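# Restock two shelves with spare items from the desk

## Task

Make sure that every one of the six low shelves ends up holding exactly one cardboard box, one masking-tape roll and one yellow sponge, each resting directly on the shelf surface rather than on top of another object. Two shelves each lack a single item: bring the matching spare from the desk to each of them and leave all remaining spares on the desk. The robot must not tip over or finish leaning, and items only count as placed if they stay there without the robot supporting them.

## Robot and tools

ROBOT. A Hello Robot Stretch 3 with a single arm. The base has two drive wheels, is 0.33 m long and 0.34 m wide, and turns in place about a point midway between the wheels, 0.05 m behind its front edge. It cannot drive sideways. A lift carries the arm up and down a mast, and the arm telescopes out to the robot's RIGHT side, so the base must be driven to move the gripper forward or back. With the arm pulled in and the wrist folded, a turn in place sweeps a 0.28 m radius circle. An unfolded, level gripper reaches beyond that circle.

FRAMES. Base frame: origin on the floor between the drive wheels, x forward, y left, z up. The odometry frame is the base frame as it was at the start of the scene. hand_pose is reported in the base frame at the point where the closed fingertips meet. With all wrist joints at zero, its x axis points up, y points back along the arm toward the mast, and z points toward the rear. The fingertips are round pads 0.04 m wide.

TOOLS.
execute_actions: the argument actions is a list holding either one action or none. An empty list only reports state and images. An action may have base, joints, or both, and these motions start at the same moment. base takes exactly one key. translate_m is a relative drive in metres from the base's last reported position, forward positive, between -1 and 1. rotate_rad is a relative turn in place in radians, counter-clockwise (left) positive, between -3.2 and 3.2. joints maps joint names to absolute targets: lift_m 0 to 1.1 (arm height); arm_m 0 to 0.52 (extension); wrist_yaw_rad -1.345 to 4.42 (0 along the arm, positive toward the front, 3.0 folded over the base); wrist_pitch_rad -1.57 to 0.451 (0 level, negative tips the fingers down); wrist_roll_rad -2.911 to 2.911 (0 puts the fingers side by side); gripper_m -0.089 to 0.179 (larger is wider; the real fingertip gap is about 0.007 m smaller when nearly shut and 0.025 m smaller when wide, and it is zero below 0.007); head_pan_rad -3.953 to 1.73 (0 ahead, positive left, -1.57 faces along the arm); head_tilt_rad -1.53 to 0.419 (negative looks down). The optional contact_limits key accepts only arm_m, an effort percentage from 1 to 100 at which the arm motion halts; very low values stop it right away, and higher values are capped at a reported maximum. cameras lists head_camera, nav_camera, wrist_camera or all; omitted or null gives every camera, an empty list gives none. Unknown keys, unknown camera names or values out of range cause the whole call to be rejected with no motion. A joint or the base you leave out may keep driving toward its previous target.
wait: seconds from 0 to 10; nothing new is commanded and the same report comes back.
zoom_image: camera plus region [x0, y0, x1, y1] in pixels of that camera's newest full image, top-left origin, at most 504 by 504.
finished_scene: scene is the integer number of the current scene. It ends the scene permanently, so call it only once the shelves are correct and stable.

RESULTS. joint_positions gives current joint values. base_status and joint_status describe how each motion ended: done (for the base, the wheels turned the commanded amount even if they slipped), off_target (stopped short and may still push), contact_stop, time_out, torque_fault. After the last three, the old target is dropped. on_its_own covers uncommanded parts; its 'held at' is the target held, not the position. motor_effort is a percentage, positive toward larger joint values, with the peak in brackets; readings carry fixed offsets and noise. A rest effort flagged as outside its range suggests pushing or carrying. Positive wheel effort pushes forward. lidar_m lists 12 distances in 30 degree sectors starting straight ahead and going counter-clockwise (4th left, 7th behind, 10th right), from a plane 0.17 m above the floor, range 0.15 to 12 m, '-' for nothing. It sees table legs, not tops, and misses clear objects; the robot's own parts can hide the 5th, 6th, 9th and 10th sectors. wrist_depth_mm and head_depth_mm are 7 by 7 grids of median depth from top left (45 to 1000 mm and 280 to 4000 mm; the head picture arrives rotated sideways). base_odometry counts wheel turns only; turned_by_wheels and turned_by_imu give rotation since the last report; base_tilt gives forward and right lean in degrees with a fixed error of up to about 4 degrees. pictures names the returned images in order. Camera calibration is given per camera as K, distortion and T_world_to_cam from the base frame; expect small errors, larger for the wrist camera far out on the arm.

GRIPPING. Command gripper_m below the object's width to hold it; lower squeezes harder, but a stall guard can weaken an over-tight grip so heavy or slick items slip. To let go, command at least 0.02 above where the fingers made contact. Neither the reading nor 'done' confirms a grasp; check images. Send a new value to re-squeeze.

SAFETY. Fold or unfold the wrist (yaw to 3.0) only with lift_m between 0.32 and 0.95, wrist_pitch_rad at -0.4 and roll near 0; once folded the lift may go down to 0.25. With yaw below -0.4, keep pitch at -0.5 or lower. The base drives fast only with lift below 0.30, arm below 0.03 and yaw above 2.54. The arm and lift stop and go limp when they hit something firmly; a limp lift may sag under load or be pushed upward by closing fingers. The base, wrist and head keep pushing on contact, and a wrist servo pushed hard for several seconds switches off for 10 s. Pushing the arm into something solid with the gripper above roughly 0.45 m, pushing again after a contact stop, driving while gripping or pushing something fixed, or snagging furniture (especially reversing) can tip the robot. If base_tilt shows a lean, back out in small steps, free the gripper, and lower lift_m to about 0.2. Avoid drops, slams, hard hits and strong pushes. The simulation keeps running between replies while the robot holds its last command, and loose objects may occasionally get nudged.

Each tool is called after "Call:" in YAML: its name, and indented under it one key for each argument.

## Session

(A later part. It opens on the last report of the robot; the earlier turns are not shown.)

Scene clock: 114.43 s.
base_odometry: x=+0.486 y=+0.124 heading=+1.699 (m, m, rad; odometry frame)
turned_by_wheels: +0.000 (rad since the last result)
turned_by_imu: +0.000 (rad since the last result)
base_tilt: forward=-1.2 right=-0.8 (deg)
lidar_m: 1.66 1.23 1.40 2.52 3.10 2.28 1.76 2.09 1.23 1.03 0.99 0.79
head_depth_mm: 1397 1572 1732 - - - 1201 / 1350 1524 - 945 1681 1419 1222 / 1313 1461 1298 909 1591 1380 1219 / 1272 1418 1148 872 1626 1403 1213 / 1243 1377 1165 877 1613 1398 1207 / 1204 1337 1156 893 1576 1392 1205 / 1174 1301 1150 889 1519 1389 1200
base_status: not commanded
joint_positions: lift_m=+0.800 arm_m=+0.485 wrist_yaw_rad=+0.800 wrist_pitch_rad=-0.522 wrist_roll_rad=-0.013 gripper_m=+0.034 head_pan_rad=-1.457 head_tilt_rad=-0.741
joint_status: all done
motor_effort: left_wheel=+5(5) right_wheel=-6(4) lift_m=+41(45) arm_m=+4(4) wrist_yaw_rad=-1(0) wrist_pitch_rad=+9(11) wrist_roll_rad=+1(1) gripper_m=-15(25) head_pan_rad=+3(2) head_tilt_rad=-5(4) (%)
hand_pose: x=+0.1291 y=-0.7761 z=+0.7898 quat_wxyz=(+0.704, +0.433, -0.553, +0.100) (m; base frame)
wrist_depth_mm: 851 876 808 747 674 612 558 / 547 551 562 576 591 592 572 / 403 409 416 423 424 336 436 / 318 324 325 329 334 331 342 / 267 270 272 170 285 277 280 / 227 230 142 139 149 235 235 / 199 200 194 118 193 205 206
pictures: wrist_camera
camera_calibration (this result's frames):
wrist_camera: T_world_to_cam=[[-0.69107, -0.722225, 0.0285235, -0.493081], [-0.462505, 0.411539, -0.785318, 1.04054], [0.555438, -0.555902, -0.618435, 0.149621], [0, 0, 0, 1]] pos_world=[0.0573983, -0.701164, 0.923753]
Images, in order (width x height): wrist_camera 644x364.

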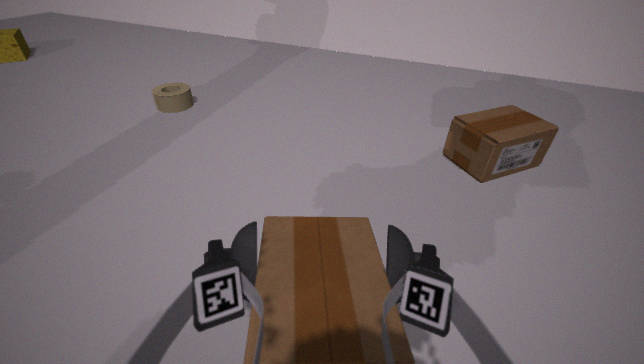

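Call:
execute_actions:
  actions:
    - {"joints":{"lift_m":0.778}}
  cameras: ["wrist_camera","head_camera"]

Scene clock: 116.60 s.
base_odometry: x=+0.486 y=+0.124 heading=+1.699 (m, m, rad; odometry frame)
turned_by_wheels: +0.000 (rad since the last result)
turned_by_imu: +0.001 (rad since the last result)
base_tilt: forward=-1.2 right=-0.8 (deg)
lidar_m: 1.66 1.23 1.39 2.52 3.12 2.28 1.76 2.09 1.23 1.03 0.99 0.79
head_depth_mm: 1394 1579 1731 1210 - - 1205 / 1351 1527 1662 942 1678 1422 1223 / 1312 1463 1266 879 1593 1378 1219 / 1275 1421 1175 875 1623 1407 1214 / 1240 1381 1164 886 1620 1403 1209 / 1205 1339 1154 893 1577 1392 1207 / 1174 1300 1149 889 1518 1389 1204
base_status: not commanded
joint_positions: lift_m=+0.778 arm_m=+0.485 wrist_yaw_rad=+0.800 wrist_pitch_rad=-0.523 wrist_roll_rad=-0.013 gripper_m=+0.034 head_pan_rad=-1.457 head_tilt_rad=-0.741
joint_status: all done
motor_effort: left_wheel=+5(4) right_wheel=-3(4) lift_m=+31(36) arm_m=+3(4) wrist_yaw_rad=-2(0) wrist_pitch_rad=+10(10) wrist_roll_rad=+1(0) gripper_m=-15(16) head_pan_rad=+3(3) head_tilt_rad=-5(4) (%)
hand_pose: x=+0.1291 y=-0.7761 z=+0.7680 quat_wxyz=(+0.704, +0.434, -0.553, +0.100) (m; base frame)
wrist_depth_mm: 762 776 783 734 675 610 561 / 487 487 495 515 528 533 548 / 357 364 366 376 379 311 387 / 287 290 291 295 298 301 304 / 237 239 241 169 252 246 248 / 202 204 143 139 149 209 211 / 176 177 173 118 172 182 183
pictures: head_camera (sideways: a quarter turn clockwise sets it upright), wrist_camera
camera_calibration (this result's frames):
head_camera: T_world_to_cam=[[-0.107688, 0.633335, -0.766348, 1.01314], [0.991327, 0.126813, -0.0344993, 0.0478625], [0.0753332, -0.763417, -0.641498, 0.788863], [0, 0, 0, 1]] pos_world=[0.00222781, -0.0454967, 1.28412]
wrist_camera: T_world_to_cam=[[-0.691058, -0.722236, 0.0285185, -0.492466], [-0.462845, 0.41187, -0.784944, 1.0234], [0.555169, -0.555642, -0.61891, 0.136828], [0, 0, 0, 1]] pos_world=[0.0573918, -0.701158, 0.902042]
Images, in order (width x height): head_camera 896x504, wrist_camera 644x364.

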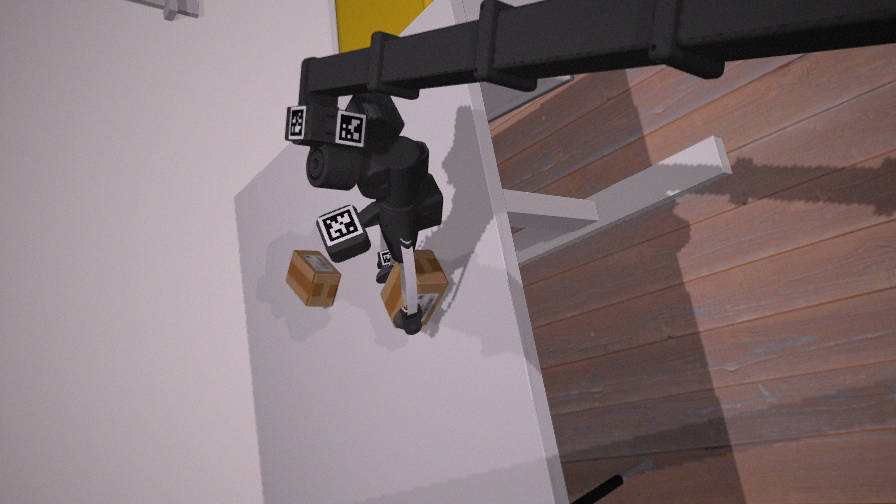

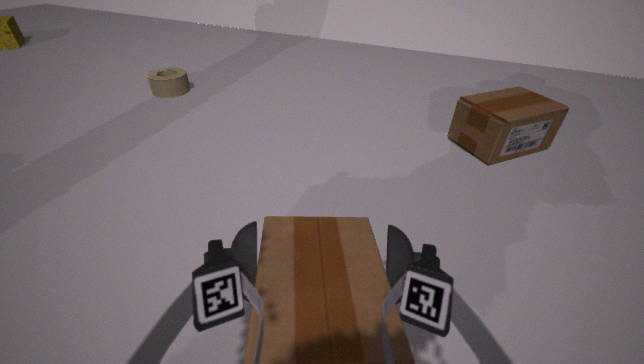

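Call:
execute_actions:
  actions:
    - {"joints":{"lift_m":0.771}}
  cameras: []

Scene clock: 118.13 s.
base_odometry: x=+0.486 y=+0.124 heading=+1.699 (m, m, rad; odometry frame)
turned_by_wheels: +0.000 (rad since the last result)
turned_by_imu: +0.000 (rad since the last result)
base_tilt: forward=-1.2 right=-0.8 (deg)
lidar_m: 1.66 1.23 1.39 2.52 3.11 2.28 1.76 2.09 1.23 1.03 0.99 0.79
head_depth_mm: 1391 1584 1726 1453 - - 1204 / 1357 1529 1667 944 1685 1420 1221 / 1310 1467 1268 881 1600 1385 1221 / 1273 1423 1181 875 1628 1405 1215 / 1240 1382 1163 887 1621 1398 1213 / 1207 1341 1161 895 1573 1396 1205 / 1172 1298 1154 887 1521 1395 1202
base_status: not commanded
joint_positions: lift_m=+0.771 arm_m=+0.485 wrist_yaw_rad=+0.799 wrist_pitch_rad=-0.517 wrist_roll_rad=-0.013 gripper_m=+0.034 head_pan_rad=-1.457 head_tilt_rad=-0.741
joint_status: all done
motor_effort: left_wheel=+5(5) right_wheel=-4(4) lift_m=+29(32) arm_m=+4(3) wrist_yaw_rad=-1(1) wrist_pitch_rad=+7(10) wrist_roll_rad=+0(0) gripper_m=-15(16) head_pan_rad=+3(3) head_tilt_rad=-5(5) (%)
hand_pose: x=+0.1297 y=-0.7766 z=+0.7623 quat_wxyz=(+0.704, +0.432, -0.555, +0.102) (m; base frame)
wrist_depth_mm: 739 769 803 737 666 603 557 / 478 454 494 505 519 520 536 / 347 355 357 366 367 312 379 / 277 281 282 286 289 292 294 / 230 231 233 166 244 239 242 / 196 197 143 140 148 203 206 / 170 172 168 120 167 177 178
pictures: none
No camera images: the call's "cameras" was empty. Leave "cameras" out to get every camera's image.

Call:
execute_actions:
  actions:
    - {"joints":{"gripper_m":0.105}}
  cameras: []

Call:
execute_actions:
  actions:
    - {"base":{"translate_m":-0.012},"joints":{"lift_m":0.755,"arm_m":0.473}}
  cameras: ["wrist_camera"]

Scene clock: 120.00 s.
base_odometry: x=+0.486 y=+0.124 heading=+1.699 (m, m, rad; odometry frame)
turned_by_wheels: +0.000 (rad since the last result)
turned_by_imu: +0.001 (rad since the last result)
base_tilt: forward=-1.2 right=-0.8 (deg)
lidar_m: 1.66 1.23 1.40 2.51 3.10 2.28 1.76 2.09 1.23 1.03 0.99 0.79
head_depth_mm: 1391 1582 1733 1456 - - 1203 / 1348 1530 1668 944 1692 1413 1223 / 1307 1463 1266 878 1592 1377 1223 / 1272 1426 1178 874 1625 1404 1212 / 1241 1378 1161 874 1619 1394 1211 / 1205 1346 1159 892 1566 1389 1203 / 1171 1300 1149 887 1523 1391 1202
base_status: not commanded
joint_positions: lift_m=+0.771 arm_m=+0.485 wrist_yaw_rad=+0.799 wrist_pitch_rad=-0.517 wrist_roll_rad=-0.013 gripper_m=+0.105 head_pan_rad=-1.457 head_tilt_rad=-0.741
joint_status: all done
motor_effort: left_wheel=+5(5) right_wheel=-4(3) lift_m=+29(29) arm_m=+4(4) wrist_yaw_rad=-1(1) wrist_pitch_rad=+7(7) wrist_roll_rad=+1(1) gripper_m=+0(97) head_pan_rad=+3(4) head_tilt_rad=-5(4) (%)
hand_pose: x=+0.1297 y=-0.7766 z=+0.7622 quat_wxyz=(+0.704, +0.432, -0.555, +0.102) (m; base frame)
wrist_depth_mm: 739 766 777 727 672 604 564 / 480 451 494 500 509 528 539 / 349 354 359 367 365 313 379 / 280 277 283 287 291 294 294 / 230 232 233 167 243 241 242 / 197 198 187 142 193 204 206 / 171 170 168 123 167 172 178
pictures: none
No camera images: the call's "cameras" was empty. Leave "cameras" out to get every camera's image.

Scene clock: 120.87 s.
base_odometry: x=+0.487 y=+0.112 heading=+1.700 (m, m, rad; odometry frame)
turned_by_wheels: +0.000 (rad since the last result)
turned_by_imu: +0.000 (rad since the last result)
base_tilt: forward=-1.3 right=-0.8 (deg)
lidar_m: 1.68 1.24 1.40 2.52 3.10 2.27 1.75 2.08 1.23 1.03 0.99 0.79
head_depth_mm: 1401 1589 1733 1462 - - - / 1358 1524 1701 928 1679 1422 1223 / 1315 1472 1239 877 1640 1374 1217 / 1280 1423 1178 873 1625 1408 1210 / 1244 1387 1126 878 1627 1396 1210 / 1210 1345 1160 893 1574 1393 1209 / 1174 1307 1150 888 1533 1391 1197
base_status: done
joint_positions: lift_m=+0.755 arm_m=+0.473 wrist_yaw_rad=+0.799 wrist_pitch_rad=-0.517 wrist_roll_rad=-0.013 gripper_m=+0.105 head_pan_rad=-1.457 head_tilt_rad=-0.741
joint_status: all done
motor_effort: left_wheel=+5(6) right_wheel=-3(12) lift_m=+30(32) arm_m=-4(6) wrist_yaw_rad=-2(0) wrist_pitch_rad=+7(8) wrist_roll_rad=+0(0) gripper_m=+0(1) head_pan_rad=+3(3) head_tilt_rad=-4(5) (%)
hand_pose: x=+0.1297 y=-0.7655 z=+0.7462 quat_wxyz=(+0.704, +0.432, -0.555, +0.102) (m; base frame)
wrist_depth_mm: 684 698 707 735 670 613 570 / 436 434 447 452 466 324 483 / 319 325 325 329 334 319 346 / 253 254 255 177 262 263 267 / 207 210 212 145 216 217 220 / 177 179 150 123 128 184 186 / 155 154 153 130 152 156 161
pictures: wrist_camera
camera_calibration (this result's frames):
wrist_camera: T_world_to_cam=[[-0.691174, -0.722124, 0.0285631, -0.483715], [-0.459666, 0.408779, -0.788421, 1.00204], [0.557661, -0.558065, -0.614473, 0.123408], [0, 0, 0, 1]] pos_world=[0.0574505, -0.690044, 0.879675]
Images, in order (width x height): wrist_camera 644x364.

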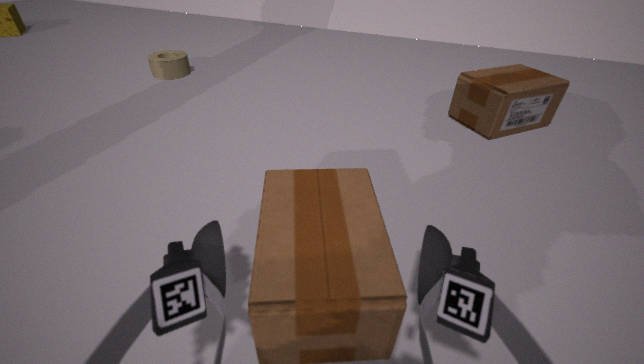

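Call:
execute_actions:
  actions:
    - {"joints":{"gripper_m":0.0}}
  cameras: ["wrist_camera"]

Call:
execute_actions:
  actions:
    - {"joints":{"lift_m":0.78}}
  cameras: ["wrist_camera"]

Scene clock: 123.43 s.
base_odometry: x=+0.487 y=+0.112 heading=+1.700 (m, m, rad; odometry frame)
turned_by_wheels: +0.000 (rad since the last result)
turned_by_imu: +0.001 (rad since the last result)
base_tilt: forward=-1.2 right=-0.7 (deg)
lidar_m: 1.68 1.24 1.40 2.52 3.09 2.27 1.76 2.08 1.23 1.03 0.99 0.79
head_depth_mm: 1398 1590 1728 1459 - - - / 1358 1534 1694 926 1673 1423 1221 / 1311 1468 1238 881 1631 1379 1218 / 1274 1420 1175 874 1620 1404 1210 / 1247 1384 1121 878 1618 1400 1207 / 1210 1344 1160 893 1583 1392 1213 / 1179 1304 1151 888 1526 1389 1200
base_status: not commanded
joint_positions: lift_m=+0.755 arm_m=+0.473 wrist_yaw_rad=+0.799 wrist_pitch_rad=-0.516 wrist_roll_rad=-0.013 gripper_m=+0.002 head_pan_rad=-1.457 head_tilt_rad=-0.741
joint_status: all done
motor_effort: left_wheel=+4(5) right_wheel=-4(5) lift_m=+30(30) arm_m=-4(4) wrist_yaw_rad=+0(1) wrist_pitch_rad=+7(7) wrist_roll_rad=+1(1) gripper_m=-37(100) head_pan_rad=+1(3) head_tilt_rad=-5(5) (%)
hand_pose: x=+0.1298 y=-0.7656 z=+0.7464 quat_wxyz=(+0.704, +0.432, -0.555, +0.102) (m; base frame)
wrist_depth_mm: 676 686 710 720 675 614 566 / 433 436 451 460 467 327 488 / 319 323 328 334 337 323 341 / 254 255 257 177 265 265 269 / 210 210 212 146 216 218 222 / 179 179 123 123 125 185 187 / 155 156 152 134 152 160 161
pictures: wrist_camera
camera_calibration (this result's frames):
wrist_camera: T_world_to_cam=[[-0.691192, -0.722106, 0.0285743, -0.483712], [-0.459165, 0.408287, -0.788967, 1.00223], [0.558051, -0.558448, -0.613771, 0.122555], [0, 0, 0, 1]] pos_world=[0.0574596, -0.69005, 0.879769]
Images, in order (width x height): wrist_camera 644x364.

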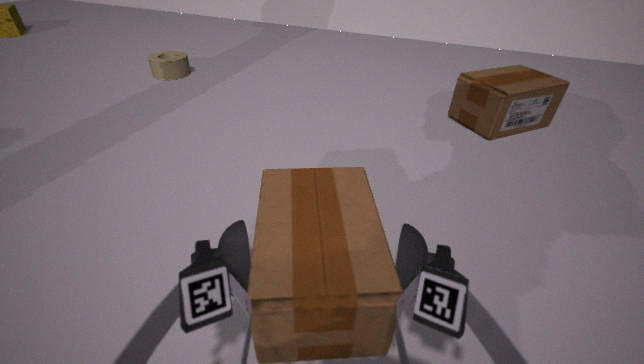

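Scene clock: 124.43 s.
base_odometry: x=+0.487 y=+0.112 heading=+1.700 (m, m, rad; odometry frame)
turned_by_wheels: +0.000 (rad since the last result)
turned_by_imu: +0.000 (rad since the last result)
base_tilt: forward=-1.2 right=-0.7 (deg)
lidar_m: 1.68 1.24 1.40 2.52 3.11 2.28 1.76 2.08 1.23 1.03 0.99 0.80
head_depth_mm: 1394 1583 1733 1463 - - 1200 / 1357 1530 1668 943 1680 1421 1221 / 1311 1464 1270 880 1643 1379 1212 / 1280 1418 1180 873 1621 1405 1211 / 1239 1384 1126 878 1616 1405 1209 / 1210 1343 1159 891 1569 1395 1207 / 1175 1305 1151 890 1529 1390 1204
base_status: not commanded
joint_positions: lift_m=+0.780 arm_m=+0.473 wrist_yaw_rad=+0.800 wrist_pitch_rad=-0.520 wrist_roll_rad=-0.013 gripper_m=+0.006 head_pan_rad=-1.457 head_tilt_rad=-0.741
joint_status: all done
motor_effort: left_wheel=+4(4) right_wheel=-5(4) lift_m=+41(42) arm_m=-4(4) wrist_yaw_rad=+0(0) wrist_pitch_rad=+9(9) wrist_roll_rad=+1(1) gripper_m=-33(36) head_pan_rad=+2(3) head_tilt_rad=-5(4) (%)
hand_pose: x=+0.1293 y=-0.7651 z=+0.7702 quat_wxyz=(+0.704, +0.433, -0.554, +0.101) (m; base frame)
wrist_depth_mm: 765 777 798 730 695 620 566 / 493 467 517 520 532 546 556 / 365 369 376 381 380 331 397 / 290 292 294 299 300 307 309 / 239 242 244 164 256 250 251 / 207 205 126 126 126 214 214 / 178 180 174 126 174 184 185
pictures: wrist_camera
camera_calibration (this result's frames):
wrist_camera: T_world_to_cam=[[-0.691106, -0.72219, 0.0285383, -0.484431], [-0.461496, 0.410556, -0.786426, 1.02067], [0.556232, -0.556674, -0.617025, 0.141712], [0, 0, 0, 1]] pos_world=[0.0574172, -0.690006, 0.903947]
Images, in order (width x height): wrist_camera 644x364.

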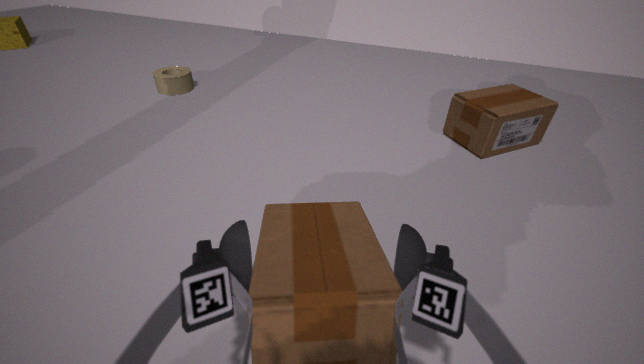

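Call:
execute_actions:
  actions:
    - {"joints":{"lift_m":0.757}}
  cameras: []

Call:
execute_actions:
  actions:
    - {"joints":{"gripper_m":0.095}}
  cameras: []

Call:
execute_actions:
  actions:
    - {"base":{"translate_m":0.011},"joints":{"arm_m":0.484,"lift_m":0.753}}
  cameras: ["wrist_camera","head_camera"]

Scene clock: 126.60 s.
base_odometry: x=+0.487 y=+0.112 heading=+1.700 (m, m, rad; odometry frame)
turned_by_wheels: +0.000 (rad since the last result)
turned_by_imu: +0.001 (rad since the last result)
base_tilt: forward=-1.2 right=-0.8 (deg)
lidar_m: 1.68 1.24 1.40 2.52 3.09 2.27 1.76 2.08 1.23 1.03 0.99 0.79
head_depth_mm: 1401 1581 1732 1464 - - - / 1357 1530 1701 917 1677 1420 1223 / 1316 1474 1240 879 1636 1376 1223 / 1278 1422 1175 875 1628 1401 1212 / 1244 1384 1122 878 1618 1392 1208 / 1207 1348 1164 894 1579 1388 1206 / 1177 1302 1148 891 1530 1396 1204
base_status: not commanded
joint_positions: lift_m=+0.757 arm_m=+0.473 wrist_yaw_rad=+0.799 wrist_pitch_rad=-0.520 wrist_roll_rad=-0.013 gripper_m=+0.016 head_pan_rad=-1.457 head_tilt_rad=-0.741
joint_status: all done
on_its_own: gripper_m is held at +0.015, not at your +0.000, by its stall guard, which is still easing
motor_effort: left_wheel=+4(4) right_wheel=-3(4) lift_m=+30(33) arm_m=-4(4) wrist_yaw_rad=-2(0) wrist_pitch_rad=+8(9) wrist_roll_rad=+0(1) gripper_m=-28(30) head_pan_rad=+3(2) head_tilt_rad=-5(4) (%)
hand_pose: x=+0.1293 y=-0.7651 z=+0.7476 quat_wxyz=(+0.704, +0.433, -0.554, +0.101) (m; base frame)
wrist_depth_mm: 664 693 720 732 674 619 571 / 430 440 450 462 471 324 481 / 323 321 325 333 337 325 345 / 254 256 259 177 264 265 269 / 210 212 212 147 218 219 221 / 180 180 124 124 125 186 188 / 156 157 154 136 152 162 162
pictures: none
No camera images: the call's "cameras" was empty. Leave "cameras" out to get every camera's image.

Scene clock: 127.90 s.
base_odometry: x=+0.487 y=+0.112 heading=+1.700 (m, m, rad; odometry frame)
turned_by_wheels: +0.000 (rad since the last result)
turned_by_imu: +0.000 (rad since the last result)
base_tilt: forward=-1.2 right=-0.8 (deg)
lidar_m: 1.67 1.24 1.40 2.52 3.10 2.27 1.76 2.08 1.23 1.03 0.99 0.80
head_depth_mm: 1398 1581 1737 1464 - - - / 1353 1528 1700 914 1682 1420 1222 / 1317 1470 1242 879 1628 1377 1217 / 1281 1423 1180 874 1624 1403 1216 / 1244 1391 1124 874 1618 1399 1210 / 1207 1348 1159 893 1574 1391 1207 / 1176 1308 1154 887 1527 1385 1205
base_status: not commanded
joint_positions: lift_m=+0.757 arm_m=+0.473 wrist_yaw_rad=+0.799 wrist_pitch_rad=-0.520 wrist_roll_rad=-0.013 gripper_m=+0.095 head_pan_rad=-1.457 head_tilt_rad=-0.741
joint_status: all done
motor_effort: left_wheel=+4(4) right_wheel=-3(5) lift_m=+30(29) arm_m=-4(4) wrist_yaw_rad=+0(0) wrist_pitch_rad=+9(8) wrist_roll_rad=+1(0) gripper_m=+1(95) head_pan_rad=+2(3) head_tilt_rad=-4(5) (%)
hand_pose: x=+0.1293 y=-0.7651 z=+0.7476 quat_wxyz=(+0.704, +0.433, -0.554, +0.101) (m; base frame)
wrist_depth_mm: 667 692 702 728 666 627 565 / 438 438 447 457 467 323 484 / 318 324 327 332 335 323 347 / 253 257 257 179 264 266 268 / 210 212 214 147 218 220 222 / 180 180 130 125 132 186 187 / 156 156 154 137 156 161 163
pictures: none
No camera images: the call's "cameras" was empty. Leave "cameras" out to get every camera's image.

Scene clock: 128.87 s.
base_odometry: x=+0.486 y=+0.123 heading=+1.700 (m, m, rad; odometry frame)
turned_by_wheels: +0.000 (rad since the last result)
turned_by_imu: +0.000 (rad since the last result)
base_tilt: forward=-1.3 right=-0.7 (deg)
lidar_m: 1.67 1.23 1.39 2.52 3.12 2.28 1.77 2.09 1.23 1.03 0.99 0.79
head_depth_mm: 1397 1586 1731 1240 - - - / 1352 1524 1691 913 1686 1422 1222 / 1311 1469 1240 880 1630 1377 1217 / 1273 1417 1178 873 1624 1403 1212 / 1239 1383 1167 879 1617 1393 1211 / 1206 1340 1158 895 1566 1393 1204 / 1166 1305 1149 888 1527 1382 1204
base_status: done
joint_positions: lift_m=+0.753 arm_m=+0.484 wrist_yaw_rad=+0.799 wrist_pitch_rad=-0.520 wrist_roll_rad=-0.013 gripper_m=+0.095 head_pan_rad=-1.457 head_tilt_rad=-0.741
joint_status: all done
motor_effort: left_wheel=+4(10) right_wheel=-4(7) lift_m=+29(29) arm_m=+4(8) wrist_yaw_rad=+0(1) wrist_pitch_rad=+8(8) wrist_roll_rad=+0(1) gripper_m=+0(0) head_pan_rad=+2(3) head_tilt_rad=-5(5) (%)
hand_pose: x=+0.1294 y=-0.7753 z=+0.7436 quat_wxyz=(+0.704, +0.433, -0.554, +0.101) (m; base frame)
wrist_depth_mm: 664 675 692 711 658 611 563 / 422 415 434 443 455 314 465 / 314 318 320 323 330 305 337 / 246 250 251 171 258 258 263 / 204 207 208 141 213 213 215 / 175 176 120 120 123 182 182 / 152 153 132 111 124 157 159
pictures: head_camera (sideways: a quarter turn clockwise sets it upright), wrist_camera
camera_calibration (this result's frames):
head_camera: T_world_to_cam=[[-0.107688, 0.633335, -0.766348, 1.01314], [0.991326, 0.126813, -0.0344993, 0.0478625], [0.0753334, -0.763417, -0.641498, 0.788862], [0, 0, 0, 1]] pos_world=[0.00222782, -0.0454967, 1.28412]
wrist_camera: T_world_to_cam=[[-0.691116, -0.72218, 0.0285405, -0.490966], [-0.461291, 0.410361, -0.786648, 1.00397], [0.556389, -0.55683, -0.616742, 0.119321], [0, 0, 0, 1]] pos_world=[0.0574207, -0.700116, 0.877375]
Images, in order (width x height): head_camera 896x504, wrist_camera 644x364.

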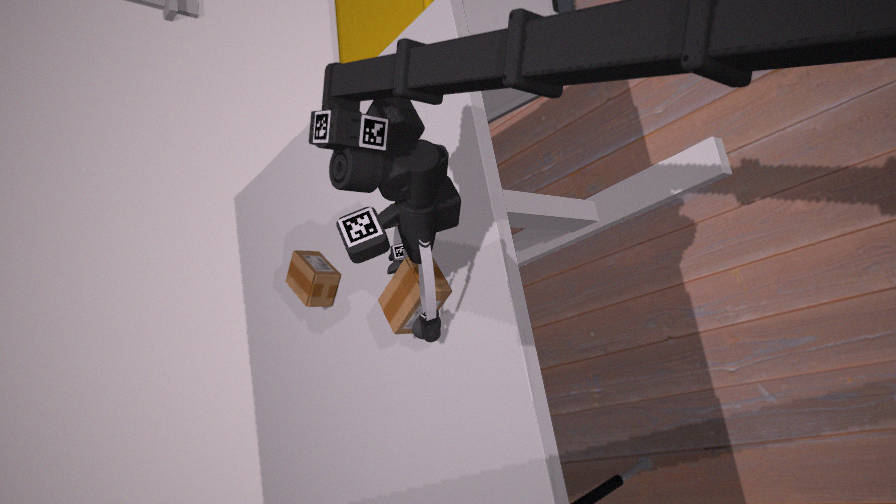

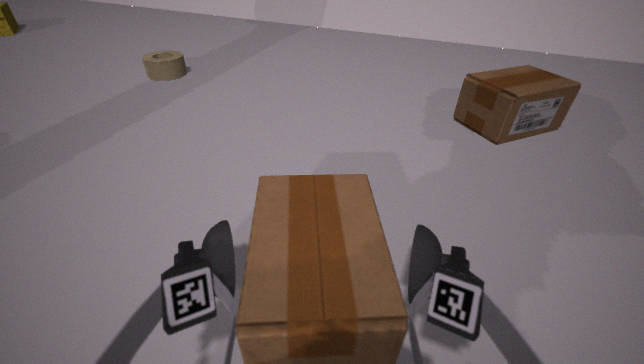

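Call:
execute_actions:
  actions:
    - {"joints":{"gripper_m":0.017}}
  cameras: ["wrist_camera"]

Call:
execute_actions:
  actions:
    - {"joints":{"lift_m":0.775}}
  cameras: ["wrist_camera"]

Scene clock: 131.57 s.
base_odometry: x=+0.486 y=+0.123 heading=+1.700 (m, m, rad; odometry frame)
turned_by_wheels: +0.000 (rad since the last result)
turned_by_imu: +0.001 (rad since the last result)
base_tilt: forward=-1.1 right=-0.8 (deg)
lidar_m: 1.67 1.23 1.39 2.52 3.11 2.28 1.77 2.09 1.24 1.03 0.99 0.79
head_depth_mm: 1395 1585 1725 1237 - - - / 1348 1531 1692 914 1687 1415 1221 / 1313 1468 1239 879 1632 1379 1215 / 1278 1421 1182 872 1625 1401 1215 / 1238 1382 1165 879 1628 1400 1212 / 1203 1341 1161 893 1569 1393 1205 / 1177 1299 1148 887 1523 1383 1204
base_status: not commanded
joint_positions: lift_m=+0.753 arm_m=+0.484 wrist_yaw_rad=+0.800 wrist_pitch_rad=-0.520 wrist_roll_rad=-0.013 gripper_m=+0.019 head_pan_rad=-1.457 head_tilt_rad=-0.741
joint_status: all done
motor_effort: left_wheel=+5(4) right_wheel=-3(3) lift_m=+30(29) arm_m=+4(4) wrist_yaw_rad=-1(1) wrist_pitch_rad=+9(9) wrist_roll_rad=+1(0) gripper_m=-33(100) head_pan_rad=+3(2) head_tilt_rad=-4(4) (%)
hand_pose: x=+0.1294 y=-0.7753 z=+0.7436 quat_wxyz=(+0.704, +0.433, -0.554, +0.101) (m; base frame)
wrist_depth_mm: 655 690 694 696 659 606 556 / 423 425 440 444 454 315 473 / 313 316 321 322 329 304 333 / 248 250 253 172 257 260 263 / 206 205 201 141 212 212 214 / 175 176 120 120 121 181 182 / 153 153 133 111 136 157 159
pictures: wrist_camera
camera_calibration (this result's frames):
wrist_camera: T_world_to_cam=[[-0.691116, -0.72218, 0.0285372, -0.490963], [-0.461277, 0.41035, -0.786661, 1.00398], [0.556401, -0.556838, -0.616725, 0.119301], [0, 0, 0, 1]] pos_world=[0.057421, -0.700116, 0.877378]
Images, in order (width x height): wrist_camera 644x364.

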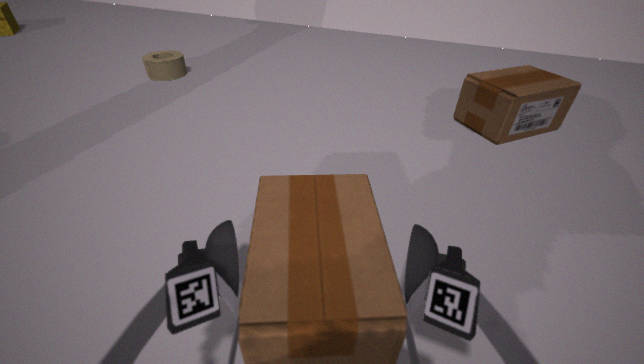

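Scene clock: 132.50 s.
base_odometry: x=+0.486 y=+0.123 heading=+1.700 (m, m, rad; odometry frame)
turned_by_wheels: +0.000 (rad since the last result)
turned_by_imu: +0.000 (rad since the last result)
base_tilt: forward=-1.2 right=-0.7 (deg)
lidar_m: 1.66 1.23 1.39 2.52 3.11 2.28 1.77 2.09 1.23 1.03 0.99 0.79
head_depth_mm: 1394 1576 1727 1220 - - 1203 / 1350 1532 1659 944 1678 1419 1222 / 1313 1467 1268 881 1595 1381 1219 / 1274 1413 1173 874 1632 1400 1214 / 1238 1380 1167 874 1622 1404 1210 / 1205 1342 1154 893 1566 1387 1207 / 1174 1302 1150 887 1516 1391 1199
base_status: not commanded
joint_positions: lift_m=+0.775 arm_m=+0.484 wrist_yaw_rad=+0.800 wrist_pitch_rad=-0.522 wrist_roll_rad=-0.013 gripper_m=+0.022 head_pan_rad=-1.457 head_tilt_rad=-0.741
joint_status: all done
motor_effort: left_wheel=+4(5) right_wheel=-4(4) lift_m=+41(42) arm_m=+4(4) wrist_yaw_rad=+0(1) wrist_pitch_rad=+10(10) wrist_roll_rad=+1(0) gripper_m=-31(33) head_pan_rad=+3(2) head_tilt_rad=-5(4) (%)
hand_pose: x=+0.1291 y=-0.7750 z=+0.7648 quat_wxyz=(+0.704, +0.434, -0.553, +0.100) (m; base frame)
wrist_depth_mm: 741 753 778 738 657 615 559 / 475 457 498 508 505 513 536 / 354 358 359 367 371 315 380 / 283 285 287 178 294 294 297 / 233 235 229 145 240 242 244 / 199 200 120 121 122 206 207 / 173 174 142 111 122 179 180
pictures: wrist_camera
camera_calibration (this result's frames):
wrist_camera: T_world_to_cam=[[-0.691066, -0.722229, 0.028522, -0.4916], [-0.462617, 0.411647, -0.785196, 1.02043], [0.55535, -0.555817, -0.61859, 0.134952], [0, 0, 0, 1]] pos_world=[0.0573962, -0.700097, 0.898742]
Images, in order (width x height): wrist_camera 644x364.

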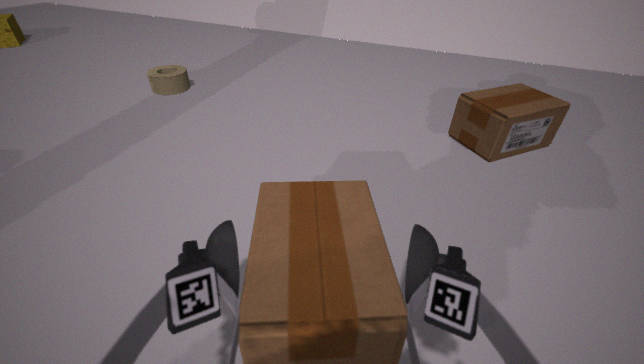

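Call:
wait:
  seconds: 3

Scene clock: 136.27 s.
base_odometry: x=+0.486 y=+0.123 heading=+1.700 (m, m, rad; odometry frame)
turned_by_wheels: +0.000 (rad since the last result)
turned_by_imu: +0.001 (rad since the last result)
base_tilt: forward=-1.2 right=-0.8 (deg)
lidar_m: 1.66 1.23 1.39 2.52 3.11 2.28 1.76 2.09 1.23 1.03 0.99 0.79
head_depth_mm: 1393 1577 1724 1226 - - 1202 / 1355 1528 1671 943 1683 1419 1218 / 1308 1468 1274 880 1592 1379 1219 / 1277 1424 1173 878 1627 1404 1215 / 1237 1378 1163 878 1620 1396 1207 / 1205 1341 1160 894 1565 1394 1202 / 1172 1299 1153 886 1522 1389 1197
base_status: not commanded
joint_positions: lift_m=+0.775 arm_m=+0.484 wrist_yaw_rad=+0.800 wrist_pitch_rad=-0.523 wrist_roll_rad=-0.013 gripper_m=+0.039 head_pan_rad=-1.457 head_tilt_rad=-0.741
joint_status: all done
on_its_own: gripper_m is held at +0.038, not at your +0.017, by its stall guard, which is not easing now
motor_effort: left_wheel=+4(5) right_wheel=-5(4) lift_m=+41(42) arm_m=+4(4) wrist_yaw_rad=-1(1) wrist_pitch_rad=+11(10) wrist_roll_rad=+1(0) gripper_m=-23(33) head_pan_rad=+2(2) head_tilt_rad=-4(4) (%)
hand_pose: x=+0.1291 y=-0.7750 z=+0.7647 quat_wxyz=(+0.704, +0.434, -0.553, +0.100) (m; base frame)
wrist_depth_mm: 746 756 782 706 673 610 554 / 478 450 499 500 510 520 535 / 353 356 364 369 369 313 379 / 282 283 286 288 290 294 300 / 232 234 237 162 249 242 246 / 198 201 125 125 132 207 207 / 174 173 139 111 117 179 179
wait: 3.00 s; at rest from the start
pictures: head_camera (sideways: a quarter turn clockwise sets it upright), nav_camera (sideways: a quarter turn counterclockwise sets it upright), wrist_camera
camera_calibration (this result's frames):
head_camera: T_world_to_cam=[[-0.107688, 0.633335, -0.766349, 1.01314], [0.991327, 0.126813, -0.0344993, 0.0478625], [0.0753334, -0.763417, -0.641498, 0.788862], [0, 0, 0, 1]] pos_world=[0.00222782, -0.0454967, 1.28412]
nav_camera: T_world_to_cam=[[0.0418576, -0.662846, 0.747585, -0.927169], [-0.996936, -0.0771959, -0.0126268, 0.0753218], [0.0660801, -0.744766, -0.664046, 0.820895], [0, 0, 0, 1]] pos_world=[0.0596552, 0.00261906, 1.2392]
wrist_camera: T_world_to_cam=[[-0.690852, -0.722429, 0.0286261, -0.491815], [-0.463002, 0.411661, -0.784961, 1.02022], [0.555294, -0.555546, -0.618883, 0.135388], [0, 0, 0, 1]] pos_world=[0.0574134, -0.700073, 0.898703]
Images, in order (width x height): head_camera 896x504, nav_camera 672x504, wrist_camera 644x364.

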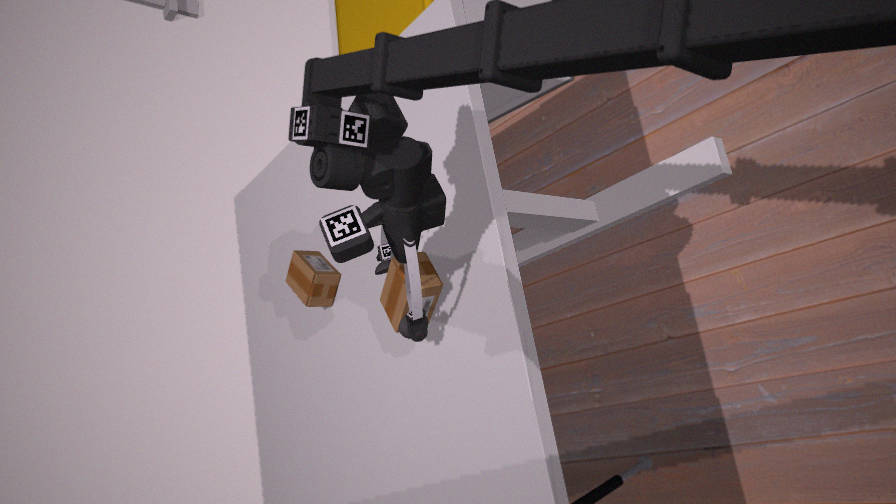

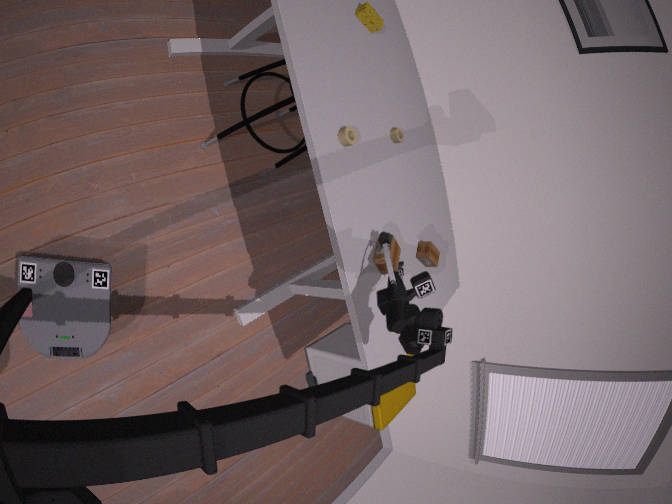

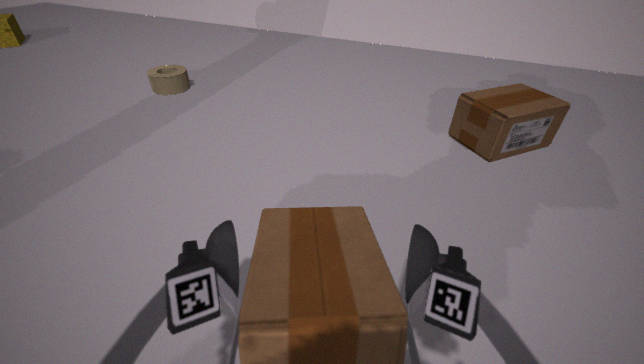

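Call:
execute_actions:
  actions:
    - {"joints":{"lift_m":0.755}}
  cameras: []

Call:
execute_actions:
  actions:
    - {"joints":{"gripper_m":0.12}}
  cameras: ["wrist_camera"]

Call:
execute_actions:
  actions:
    - {"joints":{"lift_m":0.83}}
  cameras: []

Call:
execute_actions:
  actions:
    - {"base":{"rotate_rad":-0.3},"joints":{"lift_m":0.93}}
  cameras: []

Call:
execute_actions:
  actions:
    - {"base":{"translate_m":0.276},"joints":{"wrist_pitch_rad":-1.1,"wrist_yaw_rad":1.1,"arm_m":0.505,"head_tilt_rad":-0.85}}

Scene clock: 141.67 s.
base_odometry: x=+0.486 y=+0.123 heading=+1.700 (m, m, rad; odometry frame)
turned_by_wheels: +0.000 (rad since the last result)
turned_by_imu: +0.001 (rad since the last result)
base_tilt: forward=-1.2 right=-0.7 (deg)
lidar_m: 1.67 1.23 1.39 2.53 3.15 2.28 1.77 2.09 1.23 1.03 0.99 0.79
head_depth_mm: 1396 1584 1736 1458 - - - / 1354 1527 1686 914 1689 1418 1221 / 1315 1466 1237 878 1627 1382 1218 / 1276 1422 1179 874 1627 1402 1213 / 1242 1383 1166 874 1613 1401 1207 / 1204 1337 1155 893 1576 1394 1208 / 1170 1296 1148 890 1527 1386 1203
base_status: not commanded
joint_positions: lift_m=+0.755 arm_m=+0.484 wrist_yaw_rad=+0.800 wrist_pitch_rad=-0.520 wrist_roll_rad=-0.013 gripper_m=+0.039 head_pan_rad=-1.457 head_tilt_rad=-0.741
joint_status: all done
on_its_own: gripper_m is held at +0.038, not at your +0.017, by its stall guard, which is not easing now
motor_effort: left_wheel=+5(4) right_wheel=-4(4) lift_m=+30(37) arm_m=+4(4) wrist_yaw_rad=+0(0) wrist_pitch_rad=+9(10) wrist_roll_rad=+1(0) gripper_m=-24(24) head_pan_rad=+3(3) head_tilt_rad=-4(5) (%)
hand_pose: x=+0.1294 y=-0.7752 z=+0.7456 quat_wxyz=(+0.704, +0.433, -0.554, +0.101) (m; base frame)
wrist_depth_mm: 667 693 690 713 652 607 567 / 426 420 442 452 459 321 471 / 316 321 323 330 332 306 341 / 250 253 256 175 262 265 265 / 208 209 205 143 214 216 218 / 178 178 121 121 122 184 185 / 154 155 148 112 125 159 161
pictures: none
No camera images: the call's "cameras" was empty. Leave "cameras" out to get every camera's image.

Scene clock: 142.97 s.
base_odometry: x=+0.486 y=+0.123 heading=+1.700 (m, m, rad; odometry frame)
turned_by_wheels: +0.000 (rad since the last result)
turned_by_imu: +0.000 (rad since the last result)
base_tilt: forward=-1.2 right=-0.7 (deg)
lidar_m: 1.67 1.23 1.39 2.53 3.11 2.28 1.77 2.09 1.23 1.03 0.99 0.79
head_depth_mm: 1396 1585 1736 1457 - - - / 1357 1527 1681 915 1680 1418 1224 / 1310 1466 1239 880 1628 1379 1221 / 1277 1414 1179 873 1622 1398 1216 / 1239 1379 1164 879 1626 1397 1210 / 1206 1343 1156 895 1562 1398 1206 / 1172 1299 1153 888 1517 1385 1204
base_status: not commanded
joint_positions: lift_m=+0.755 arm_m=+0.484 wrist_yaw_rad=+0.800 wrist_pitch_rad=-0.520 wrist_roll_rad=-0.013 gripper_m=+0.120 head_pan_rad=-1.457 head_tilt_rad=-0.741
joint_status: all done
motor_effort: left_wheel=+5(4) right_wheel=-4(4) lift_m=+30(30) arm_m=+4(4) wrist_yaw_rad=+0(1) wrist_pitch_rad=+9(9) wrist_roll_rad=+0(1) gripper_m=+0(98) head_pan_rad=+3(2) head_tilt_rad=-4(4) (%)
hand_pose: x=+0.1294 y=-0.7752 z=+0.7456 quat_wxyz=(+0.704, +0.433, -0.554, +0.101) (m; base frame)
wrist_depth_mm: 665 685 697 725 655 604 553 / 433 422 443 450 459 319 476 / 315 319 324 328 333 305 344 / 249 252 256 174 259 264 266 / 206 209 204 144 215 217 217 / 177 181 150 123 172 186 185 / 156 152 148 113 151 154 160
pictures: wrist_camera
camera_calibration (this result's frames):
wrist_camera: T_world_to_cam=[[-0.690909, -0.722374, 0.0286468, -0.491239], [-0.461481, 0.410186, -0.786627, 1.00541], [0.556488, -0.556708, -0.616763, 0.120641], [0, 0, 0, 1]] pos_world=[0.0574416, -0.700102, 0.879364]
Images, in order (width x height): wrist_camera 644x364.

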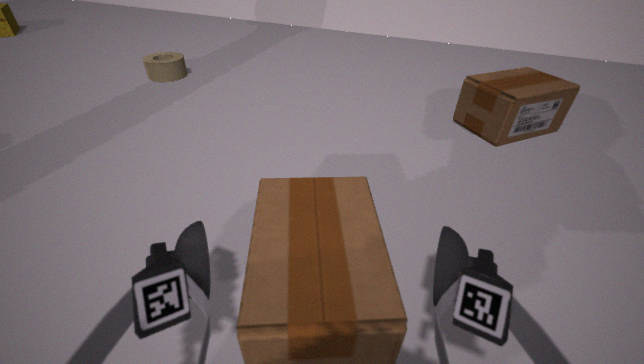

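Scene clock: 144.47 s.
base_odometry: x=+0.486 y=+0.123 heading=+1.700 (m, m, rad; odometry frame)
turned_by_wheels: +0.000 (rad since the last result)
turned_by_imu: +0.000 (rad since the last result)
base_tilt: forward=-1.2 right=-0.7 (deg)
lidar_m: 1.67 1.23 1.39 2.52 3.08 2.28 1.76 2.09 1.23 1.03 0.99 0.79
head_depth_mm: 1393 1584 1747 - 1611 1390 1228 / 1352 1515 - 947 1675 1416 1221 / 1304 1468 - 910 1627 1379 1209 / 1279 1421 1132 884 1629 1406 1213 / 1237 1380 1168 881 1618 1400 1207 / 1206 1340 1162 893 1572 1392 1204 / 1174 1304 1147 886 1518 1390 1203
base_status: not commanded
joint_positions: lift_m=+0.830 arm_m=+0.484 wrist_yaw_rad=+0.800 wrist_pitch_rad=-0.520 wrist_roll_rad=-0.013 gripper_m=+0.120 head_pan_rad=-1.457 head_tilt_rad=-0.741
joint_status: all done
motor_effort: left_wheel=+5(4) right_wheel=-3(4) lift_m=+40(45) arm_m=+4(4) wrist_yaw_rad=-1(0) wrist_pitch_rad=+9(9) wrist_roll_rad=+1(1) gripper_m=+0(0) head_pan_rad=+3(2) head_tilt_rad=-4(5) (%)
hand_pose: x=+0.1294 y=-0.7753 z=+0.8204 quat_wxyz=(+0.704, +0.433, -0.554, +0.101) (m; base frame)
wrist_depth_mm: - 938 845 752 679 607 565 / 621 644 658 671 679 647 598 / 473 474 482 492 497 503 510 / 374 378 379 383 381 354 393 / 309 313 313 314 320 322 322 / 261 266 261 210 268 277 273 / 230 224 230 183 234 231 237
pictures: none
No camera images: the call's "cameras" was empty. Leave "cameras" out to get every camera's image.

Scene clock: 146.20 s.
base_odometry: x=+0.486 y=+0.123 heading=+1.400 (m, m, rad; odometry frame)
turned_by_wheels: -0.300 (rad since the last result)
turned_by_imu: -0.301 (rad since the last result)
base_tilt: forward=-1.3 right=-0.7 (deg)
lidar_m: 1.20 1.23 1.39 1.76 2.95 2.99 2.06 1.76 2.10 1.23 1.03 0.79
head_depth_mm: 1827 - 2426 2098 1701 1427 1226 / 1692 - 2119 1776 1687 1415 1226 / 1579 1704 1618 1609 1681 1410 1216 / 1485 1633 1673 1004 1671 1398 1211 / 1394 1550 1121 931 1623 1397 1207 / 1317 1444 1161 895 1608 1395 1206 / 1241 1364 1096 855 1563 1392 1204
base_status: done
joint_positions: lift_m=+0.930 arm_m=+0.484 wrist_yaw_rad=+0.800 wrist_pitch_rad=-0.520 wrist_roll_rad=-0.013 gripper_m=+0.120 head_pan_rad=-1.457 head_tilt_rad=-0.741
joint_status: all done
motor_effort: left_wheel=+5(12) right_wheel=-4(13) lift_m=+40(41) arm_m=+4(4) wrist_yaw_rad=+1(0) wrist_pitch_rad=+9(8) wrist_roll_rad=+0(1) gripper_m=+0(0) head_pan_rad=+2(3) head_tilt_rad=-4(4) (%)
hand_pose: x=+0.1295 y=-0.7753 z=+0.9204 quat_wxyz=(+0.704, +0.433, -0.554, +0.101) (m; base frame)
wrist_depth_mm: 852 824 811 792 779 734 730 / 916 874 874 844 852 810 803 / 669 674 686 709 788 923 857 / 539 528 528 551 571 - 966 / 438 447 451 455 453 898 859 / 381 326 378 389 387 721 723 / 329 325 334 337 336 335 646
pictures: none
No camera images: the call's "cameras" was empty. Leave "cameras" out to get every camera's image.

Scene clock: 149.90 s.
base_odometry: x=+0.533 y=+0.395 heading=+1.400 (m, m, rad; odometry frame)
turned_by_wheels: +0.000 (rad since the last result)
turned_by_imu: +0.001 (rad since the last result)
base_tilt: forward=-1.2 right=-0.7 (deg)
lidar_m: 0.93 1.43 1.04 1.31 2.59 3.18 2.33 1.87 1.35 0.98 0.80 0.55
head_depth_mm: 1574 1881 1009 1764 1567 1351 1181 / - 1858 1008 1662 1557 1344 1177 / 1403 1519 973 854 1514 1339 1172 / 1321 1246 993 803 1523 1333 1169 / 1236 1288 985 800 1443 1324 1168 / 1169 1232 981 797 701 1322 1165 / 1102 1188 975 792 669 1320 1159
base_status: done
joint_positions: lift_m=+0.930 arm_m=+0.505 wrist_yaw_rad=+1.098 wrist_pitch_rad=-1.103 wrist_roll_rad=-0.013 gripper_m=+0.120 head_pan_rad=-1.457 head_tilt_rad=-0.839
joint_status: all done
motor_effort: left_wheel=+5(8) right_wheel=-3(6) lift_m=+40(40) arm_m=+4(5) wrist_yaw_rad=+1(1) wrist_pitch_rad=+1(7) wrist_roll_rad=+1(0) gripper_m=+0(0) head_pan_rad=+3(4) head_tilt_rad=-5(15) (%)
hand_pose: x=+0.0622 y=-0.6925 z=+0.8289 quat_wxyz=(+0.709, +0.630, -0.315, +0.002) (m; base frame)
wrist_depth_mm: 349 347 349 351 354 297 355 / 322 325 329 329 332 323 331 / 305 310 308 313 315 311 314 / 289 290 289 292 296 295 296 / 274 274 276 226 278 278 279 / 259 261 262 215 264 266 264 / 249 245 247 246 249 248 251
pictures: head_camera (sideways: a quarter turn clockwise sets it upright), nav_camera (sideways: a quarter turn counterclockwise sets it upright), wrist_camera
camera_calibration (this result's frames):
head_camera: T_world_to_cam=[[-0.115874, 0.704831, -0.699847, 0.92652], [0.990949, 0.130112, -0.0330323, 0.0459506], [0.0677766, -0.69734, -0.713528, 0.882598], [0, 0, 0, 1]] pos_world=[0.00200514, -0.0435484, 1.2797]
nav_camera: T_world_to_cam=[[0.0498229, -0.732413, 0.679035, -0.837882], [-0.997056, -0.0761487, -0.00897747, 0.0705701], [0.0582829, -0.676589, -0.734051, 0.911991], [0, 0, 0, 1]] pos_world=[0.0589546, 0.00874139, 1.23903]
wrist_camera: T_world_to_cam=[[-0.435338, -0.900052, 0.0196743, -0.611757], [-0.856505, 0.407346, -0.316969, 0.639261], [0.277274, -0.15484, -0.948232, 0.825914], [0, 0, 0, 1]] pos_world=[0.0522046, -0.683129, 0.997819]
Images, in order (width x height): head_camera 896x504, nav_camera 672x504, wrist_camera 644x364.

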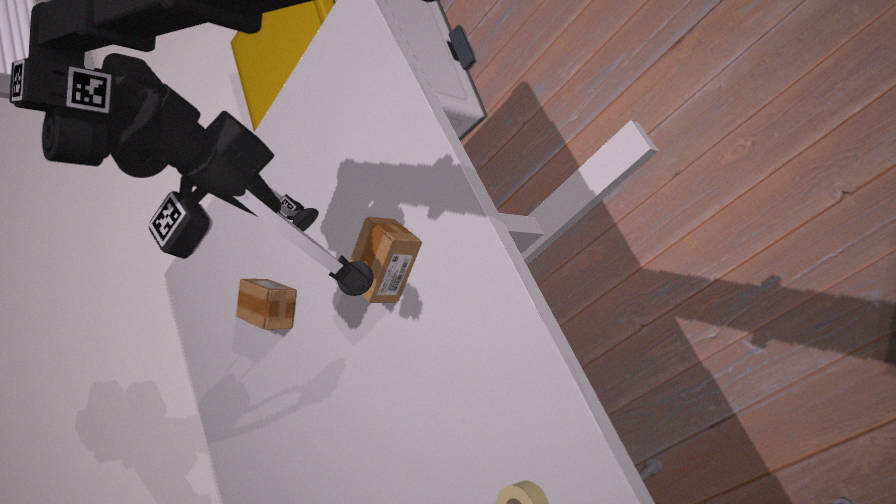

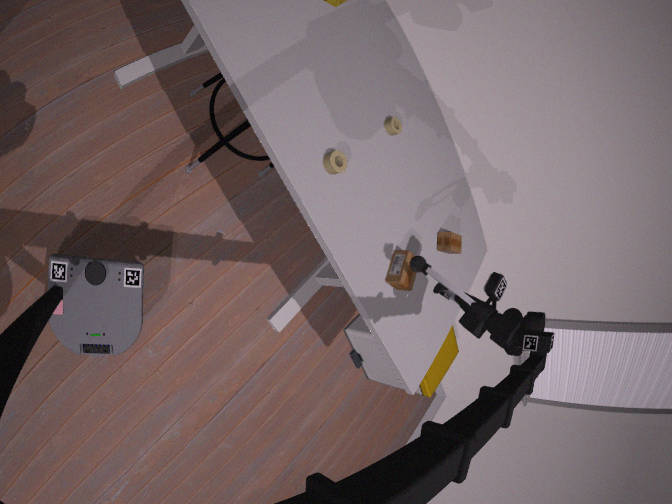

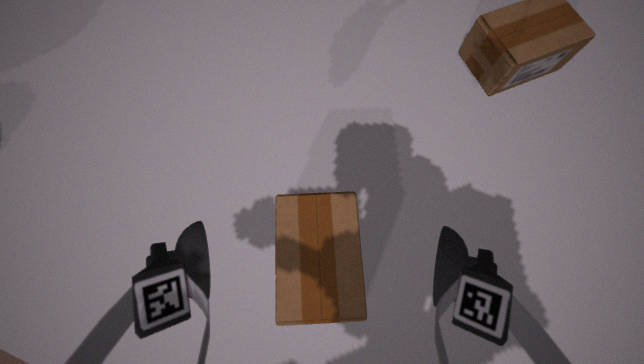

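Call:
execute_actions:
  actions:
    - {"base":{"translate_m":0.01},"joints":{"lift_m":0.848}}
  cameras: ["wrist_camera"]

Call:
execute_actions:
  actions:
    - {"joints":{"gripper_m":0.03}}
  cameras: ["wrist_camera","head_camera"]

Scene clock: 153.10 s.
base_odometry: x=+0.534 y=+0.405 heading=+1.400 (m, m, rad; odometry frame)
turned_by_wheels: +0.000 (rad since the last result)
turned_by_imu: +0.001 (rad since the last result)
base_tilt: forward=-1.2 right=-0.8 (deg)
lidar_m: 0.92 1.43 1.04 1.31 2.59 3.19 2.34 1.88 1.34 0.99 0.79 0.54
head_depth_mm: 1594 1865 - 1719 1533 1347 1182 / 1500 - 1002 1662 1555 1341 1175 / 1399 1534 936 831 1509 1334 1168 / 1310 1324 994 801 1510 1327 1171 / 1226 1284 990 799 1438 1324 1167 / 1160 1228 980 796 701 1322 1157 / 1095 1188 976 792 667 1314 1160
base_status: done
joint_positions: lift_m=+0.848 arm_m=+0.505 wrist_yaw_rad=+1.098 wrist_pitch_rad=-1.104 wrist_roll_rad=-0.013 gripper_m=+0.120 head_pan_rad=-1.457 head_tilt_rad=-0.839
joint_status: all done
motor_effort: left_wheel=+4(8) right_wheel=-4(8) lift_m=+30(33) arm_m=+4(4) wrist_yaw_rad=+0(1) wrist_pitch_rad=+1(1) wrist_roll_rad=+1(1) gripper_m=+0(0) head_pan_rad=+2(2) head_tilt_rad=-6(6) (%)
hand_pose: x=+0.0620 y=-0.6924 z=+0.7472 quat_wxyz=(+0.709, +0.630, -0.315, +0.002) (m; base frame)
wrist_depth_mm: 244 245 246 249 250 246 244 / 229 230 230 232 232 234 236 / 215 215 216 218 219 220 221 / 203 204 204 152 206 207 208 / 191 192 193 144 192 195 196 / 182 184 181 136 181 187 186 / 175 172 174 130 152 175 177
pictures: wrist_camera
camera_calibration (this result's frames):
wrist_camera: T_world_to_cam=[[-0.435232, -0.900104, 0.0196563, -0.610166], [-0.856778, 0.407378, -0.316189, 0.612625], [0.276595, -0.154457, -0.948493, 0.748979], [0, 0, 0, 1]] pos_world=[0.0521562, -0.683098, 0.916099]
Images, in order (width x height): wrist_camera 644x364.

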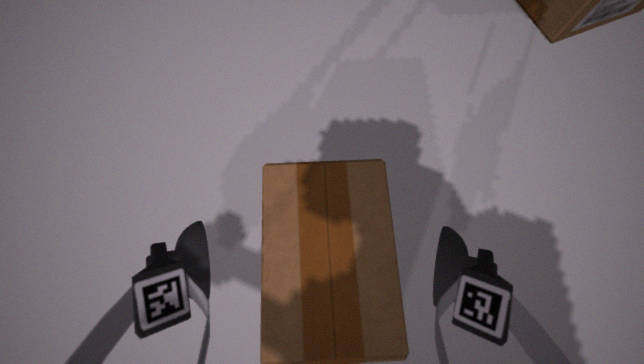

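Scene clock: 154.50 s.
base_odometry: x=+0.534 y=+0.405 heading=+1.400 (m, m, rad; odometry frame)
turned_by_wheels: +0.000 (rad since the last result)
turned_by_imu: +0.000 (rad since the last result)
base_tilt: forward=-1.2 right=-0.7 (deg)
lidar_m: 0.92 1.42 1.04 1.31 2.60 3.21 2.34 1.88 1.34 0.99 0.79 0.54
head_depth_mm: 1602 1876 - 1719 1533 1343 1183 / 1501 - 1003 1668 1559 1343 1175 / 1400 1538 934 832 1518 1337 1176 / 1309 1322 995 789 1508 1325 1171 / 1232 1280 987 798 1436 1326 1167 / 1158 1226 981 796 702 1315 1160 / 1097 1185 975 793 666 1315 1160
base_status: not commanded
joint_positions: lift_m=+0.848 arm_m=+0.505 wrist_yaw_rad=+1.098 wrist_pitch_rad=-1.107 wrist_roll_rad=-0.013 gripper_m=+0.031 head_pan_rad=-1.457 head_tilt_rad=-0.839
joint_status: all done
motor_effort: left_wheel=+4(4) right_wheel=-4(4) lift_m=+30(30) arm_m=+4(4) wrist_yaw_rad=+0(1) wrist_pitch_rad=+3(4) wrist_roll_rad=+1(1) gripper_m=-17(100) head_pan_rad=+3(3) head_tilt_rad=-5(5) (%)
hand_pose: x=+0.0613 y=-0.6920 z=+0.7469 quat_wxyz=(+0.709, +0.631, -0.314, +0.001) (m; base frame)
wrist_depth_mm: 243 242 246 245 246 245 244 / 229 229 230 231 233 233 232 / 213 215 216 218 218 218 219 / 202 202 203 150 205 206 206 / 191 192 191 141 194 196 195 / 182 182 135 133 138 186 186 / 174 174 172 127 174 177 176
pictures: head_camera (sideways: a quarter turn clockwise sets it upright), wrist_camera
camera_calibration (this result's frames):
head_camera: T_world_to_cam=[[-0.115875, 0.704844, -0.699834, 0.926503], [0.990949, 0.130113, -0.033032, 0.0459502], [0.0677754, -0.697327, -0.713541, 0.882615], [0, 0, 0, 1]] pos_world=[0.00200511, -0.043548, 1.2797]
wrist_camera: T_world_to_cam=[[-0.435152, -0.900144, 0.0195852, -0.610126], [-0.857693, 0.407818, -0.313126, 0.60987], [0.273871, -0.153056, -0.94951, 0.750826], [0, 0, 0, 1]] pos_world=[0.0519532, -0.682998, 0.915833]
Images, in order (width x height): head_camera 896x504, wrist_camera 644x364.

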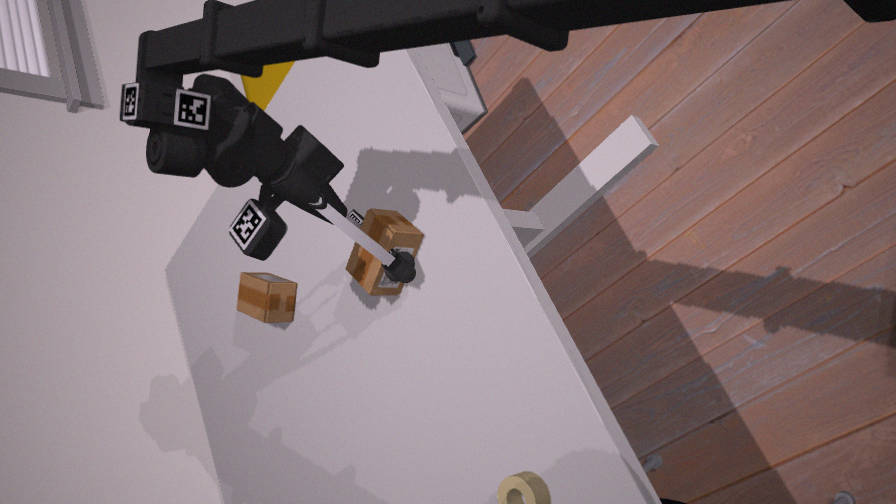

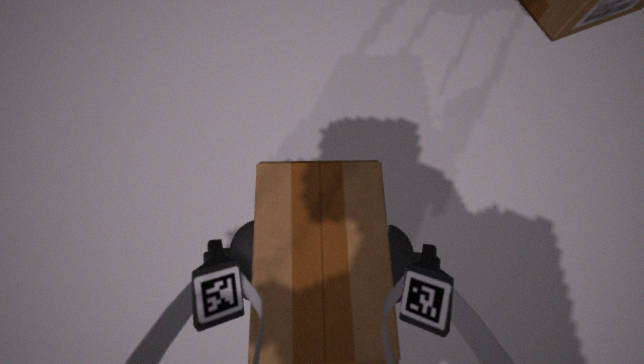

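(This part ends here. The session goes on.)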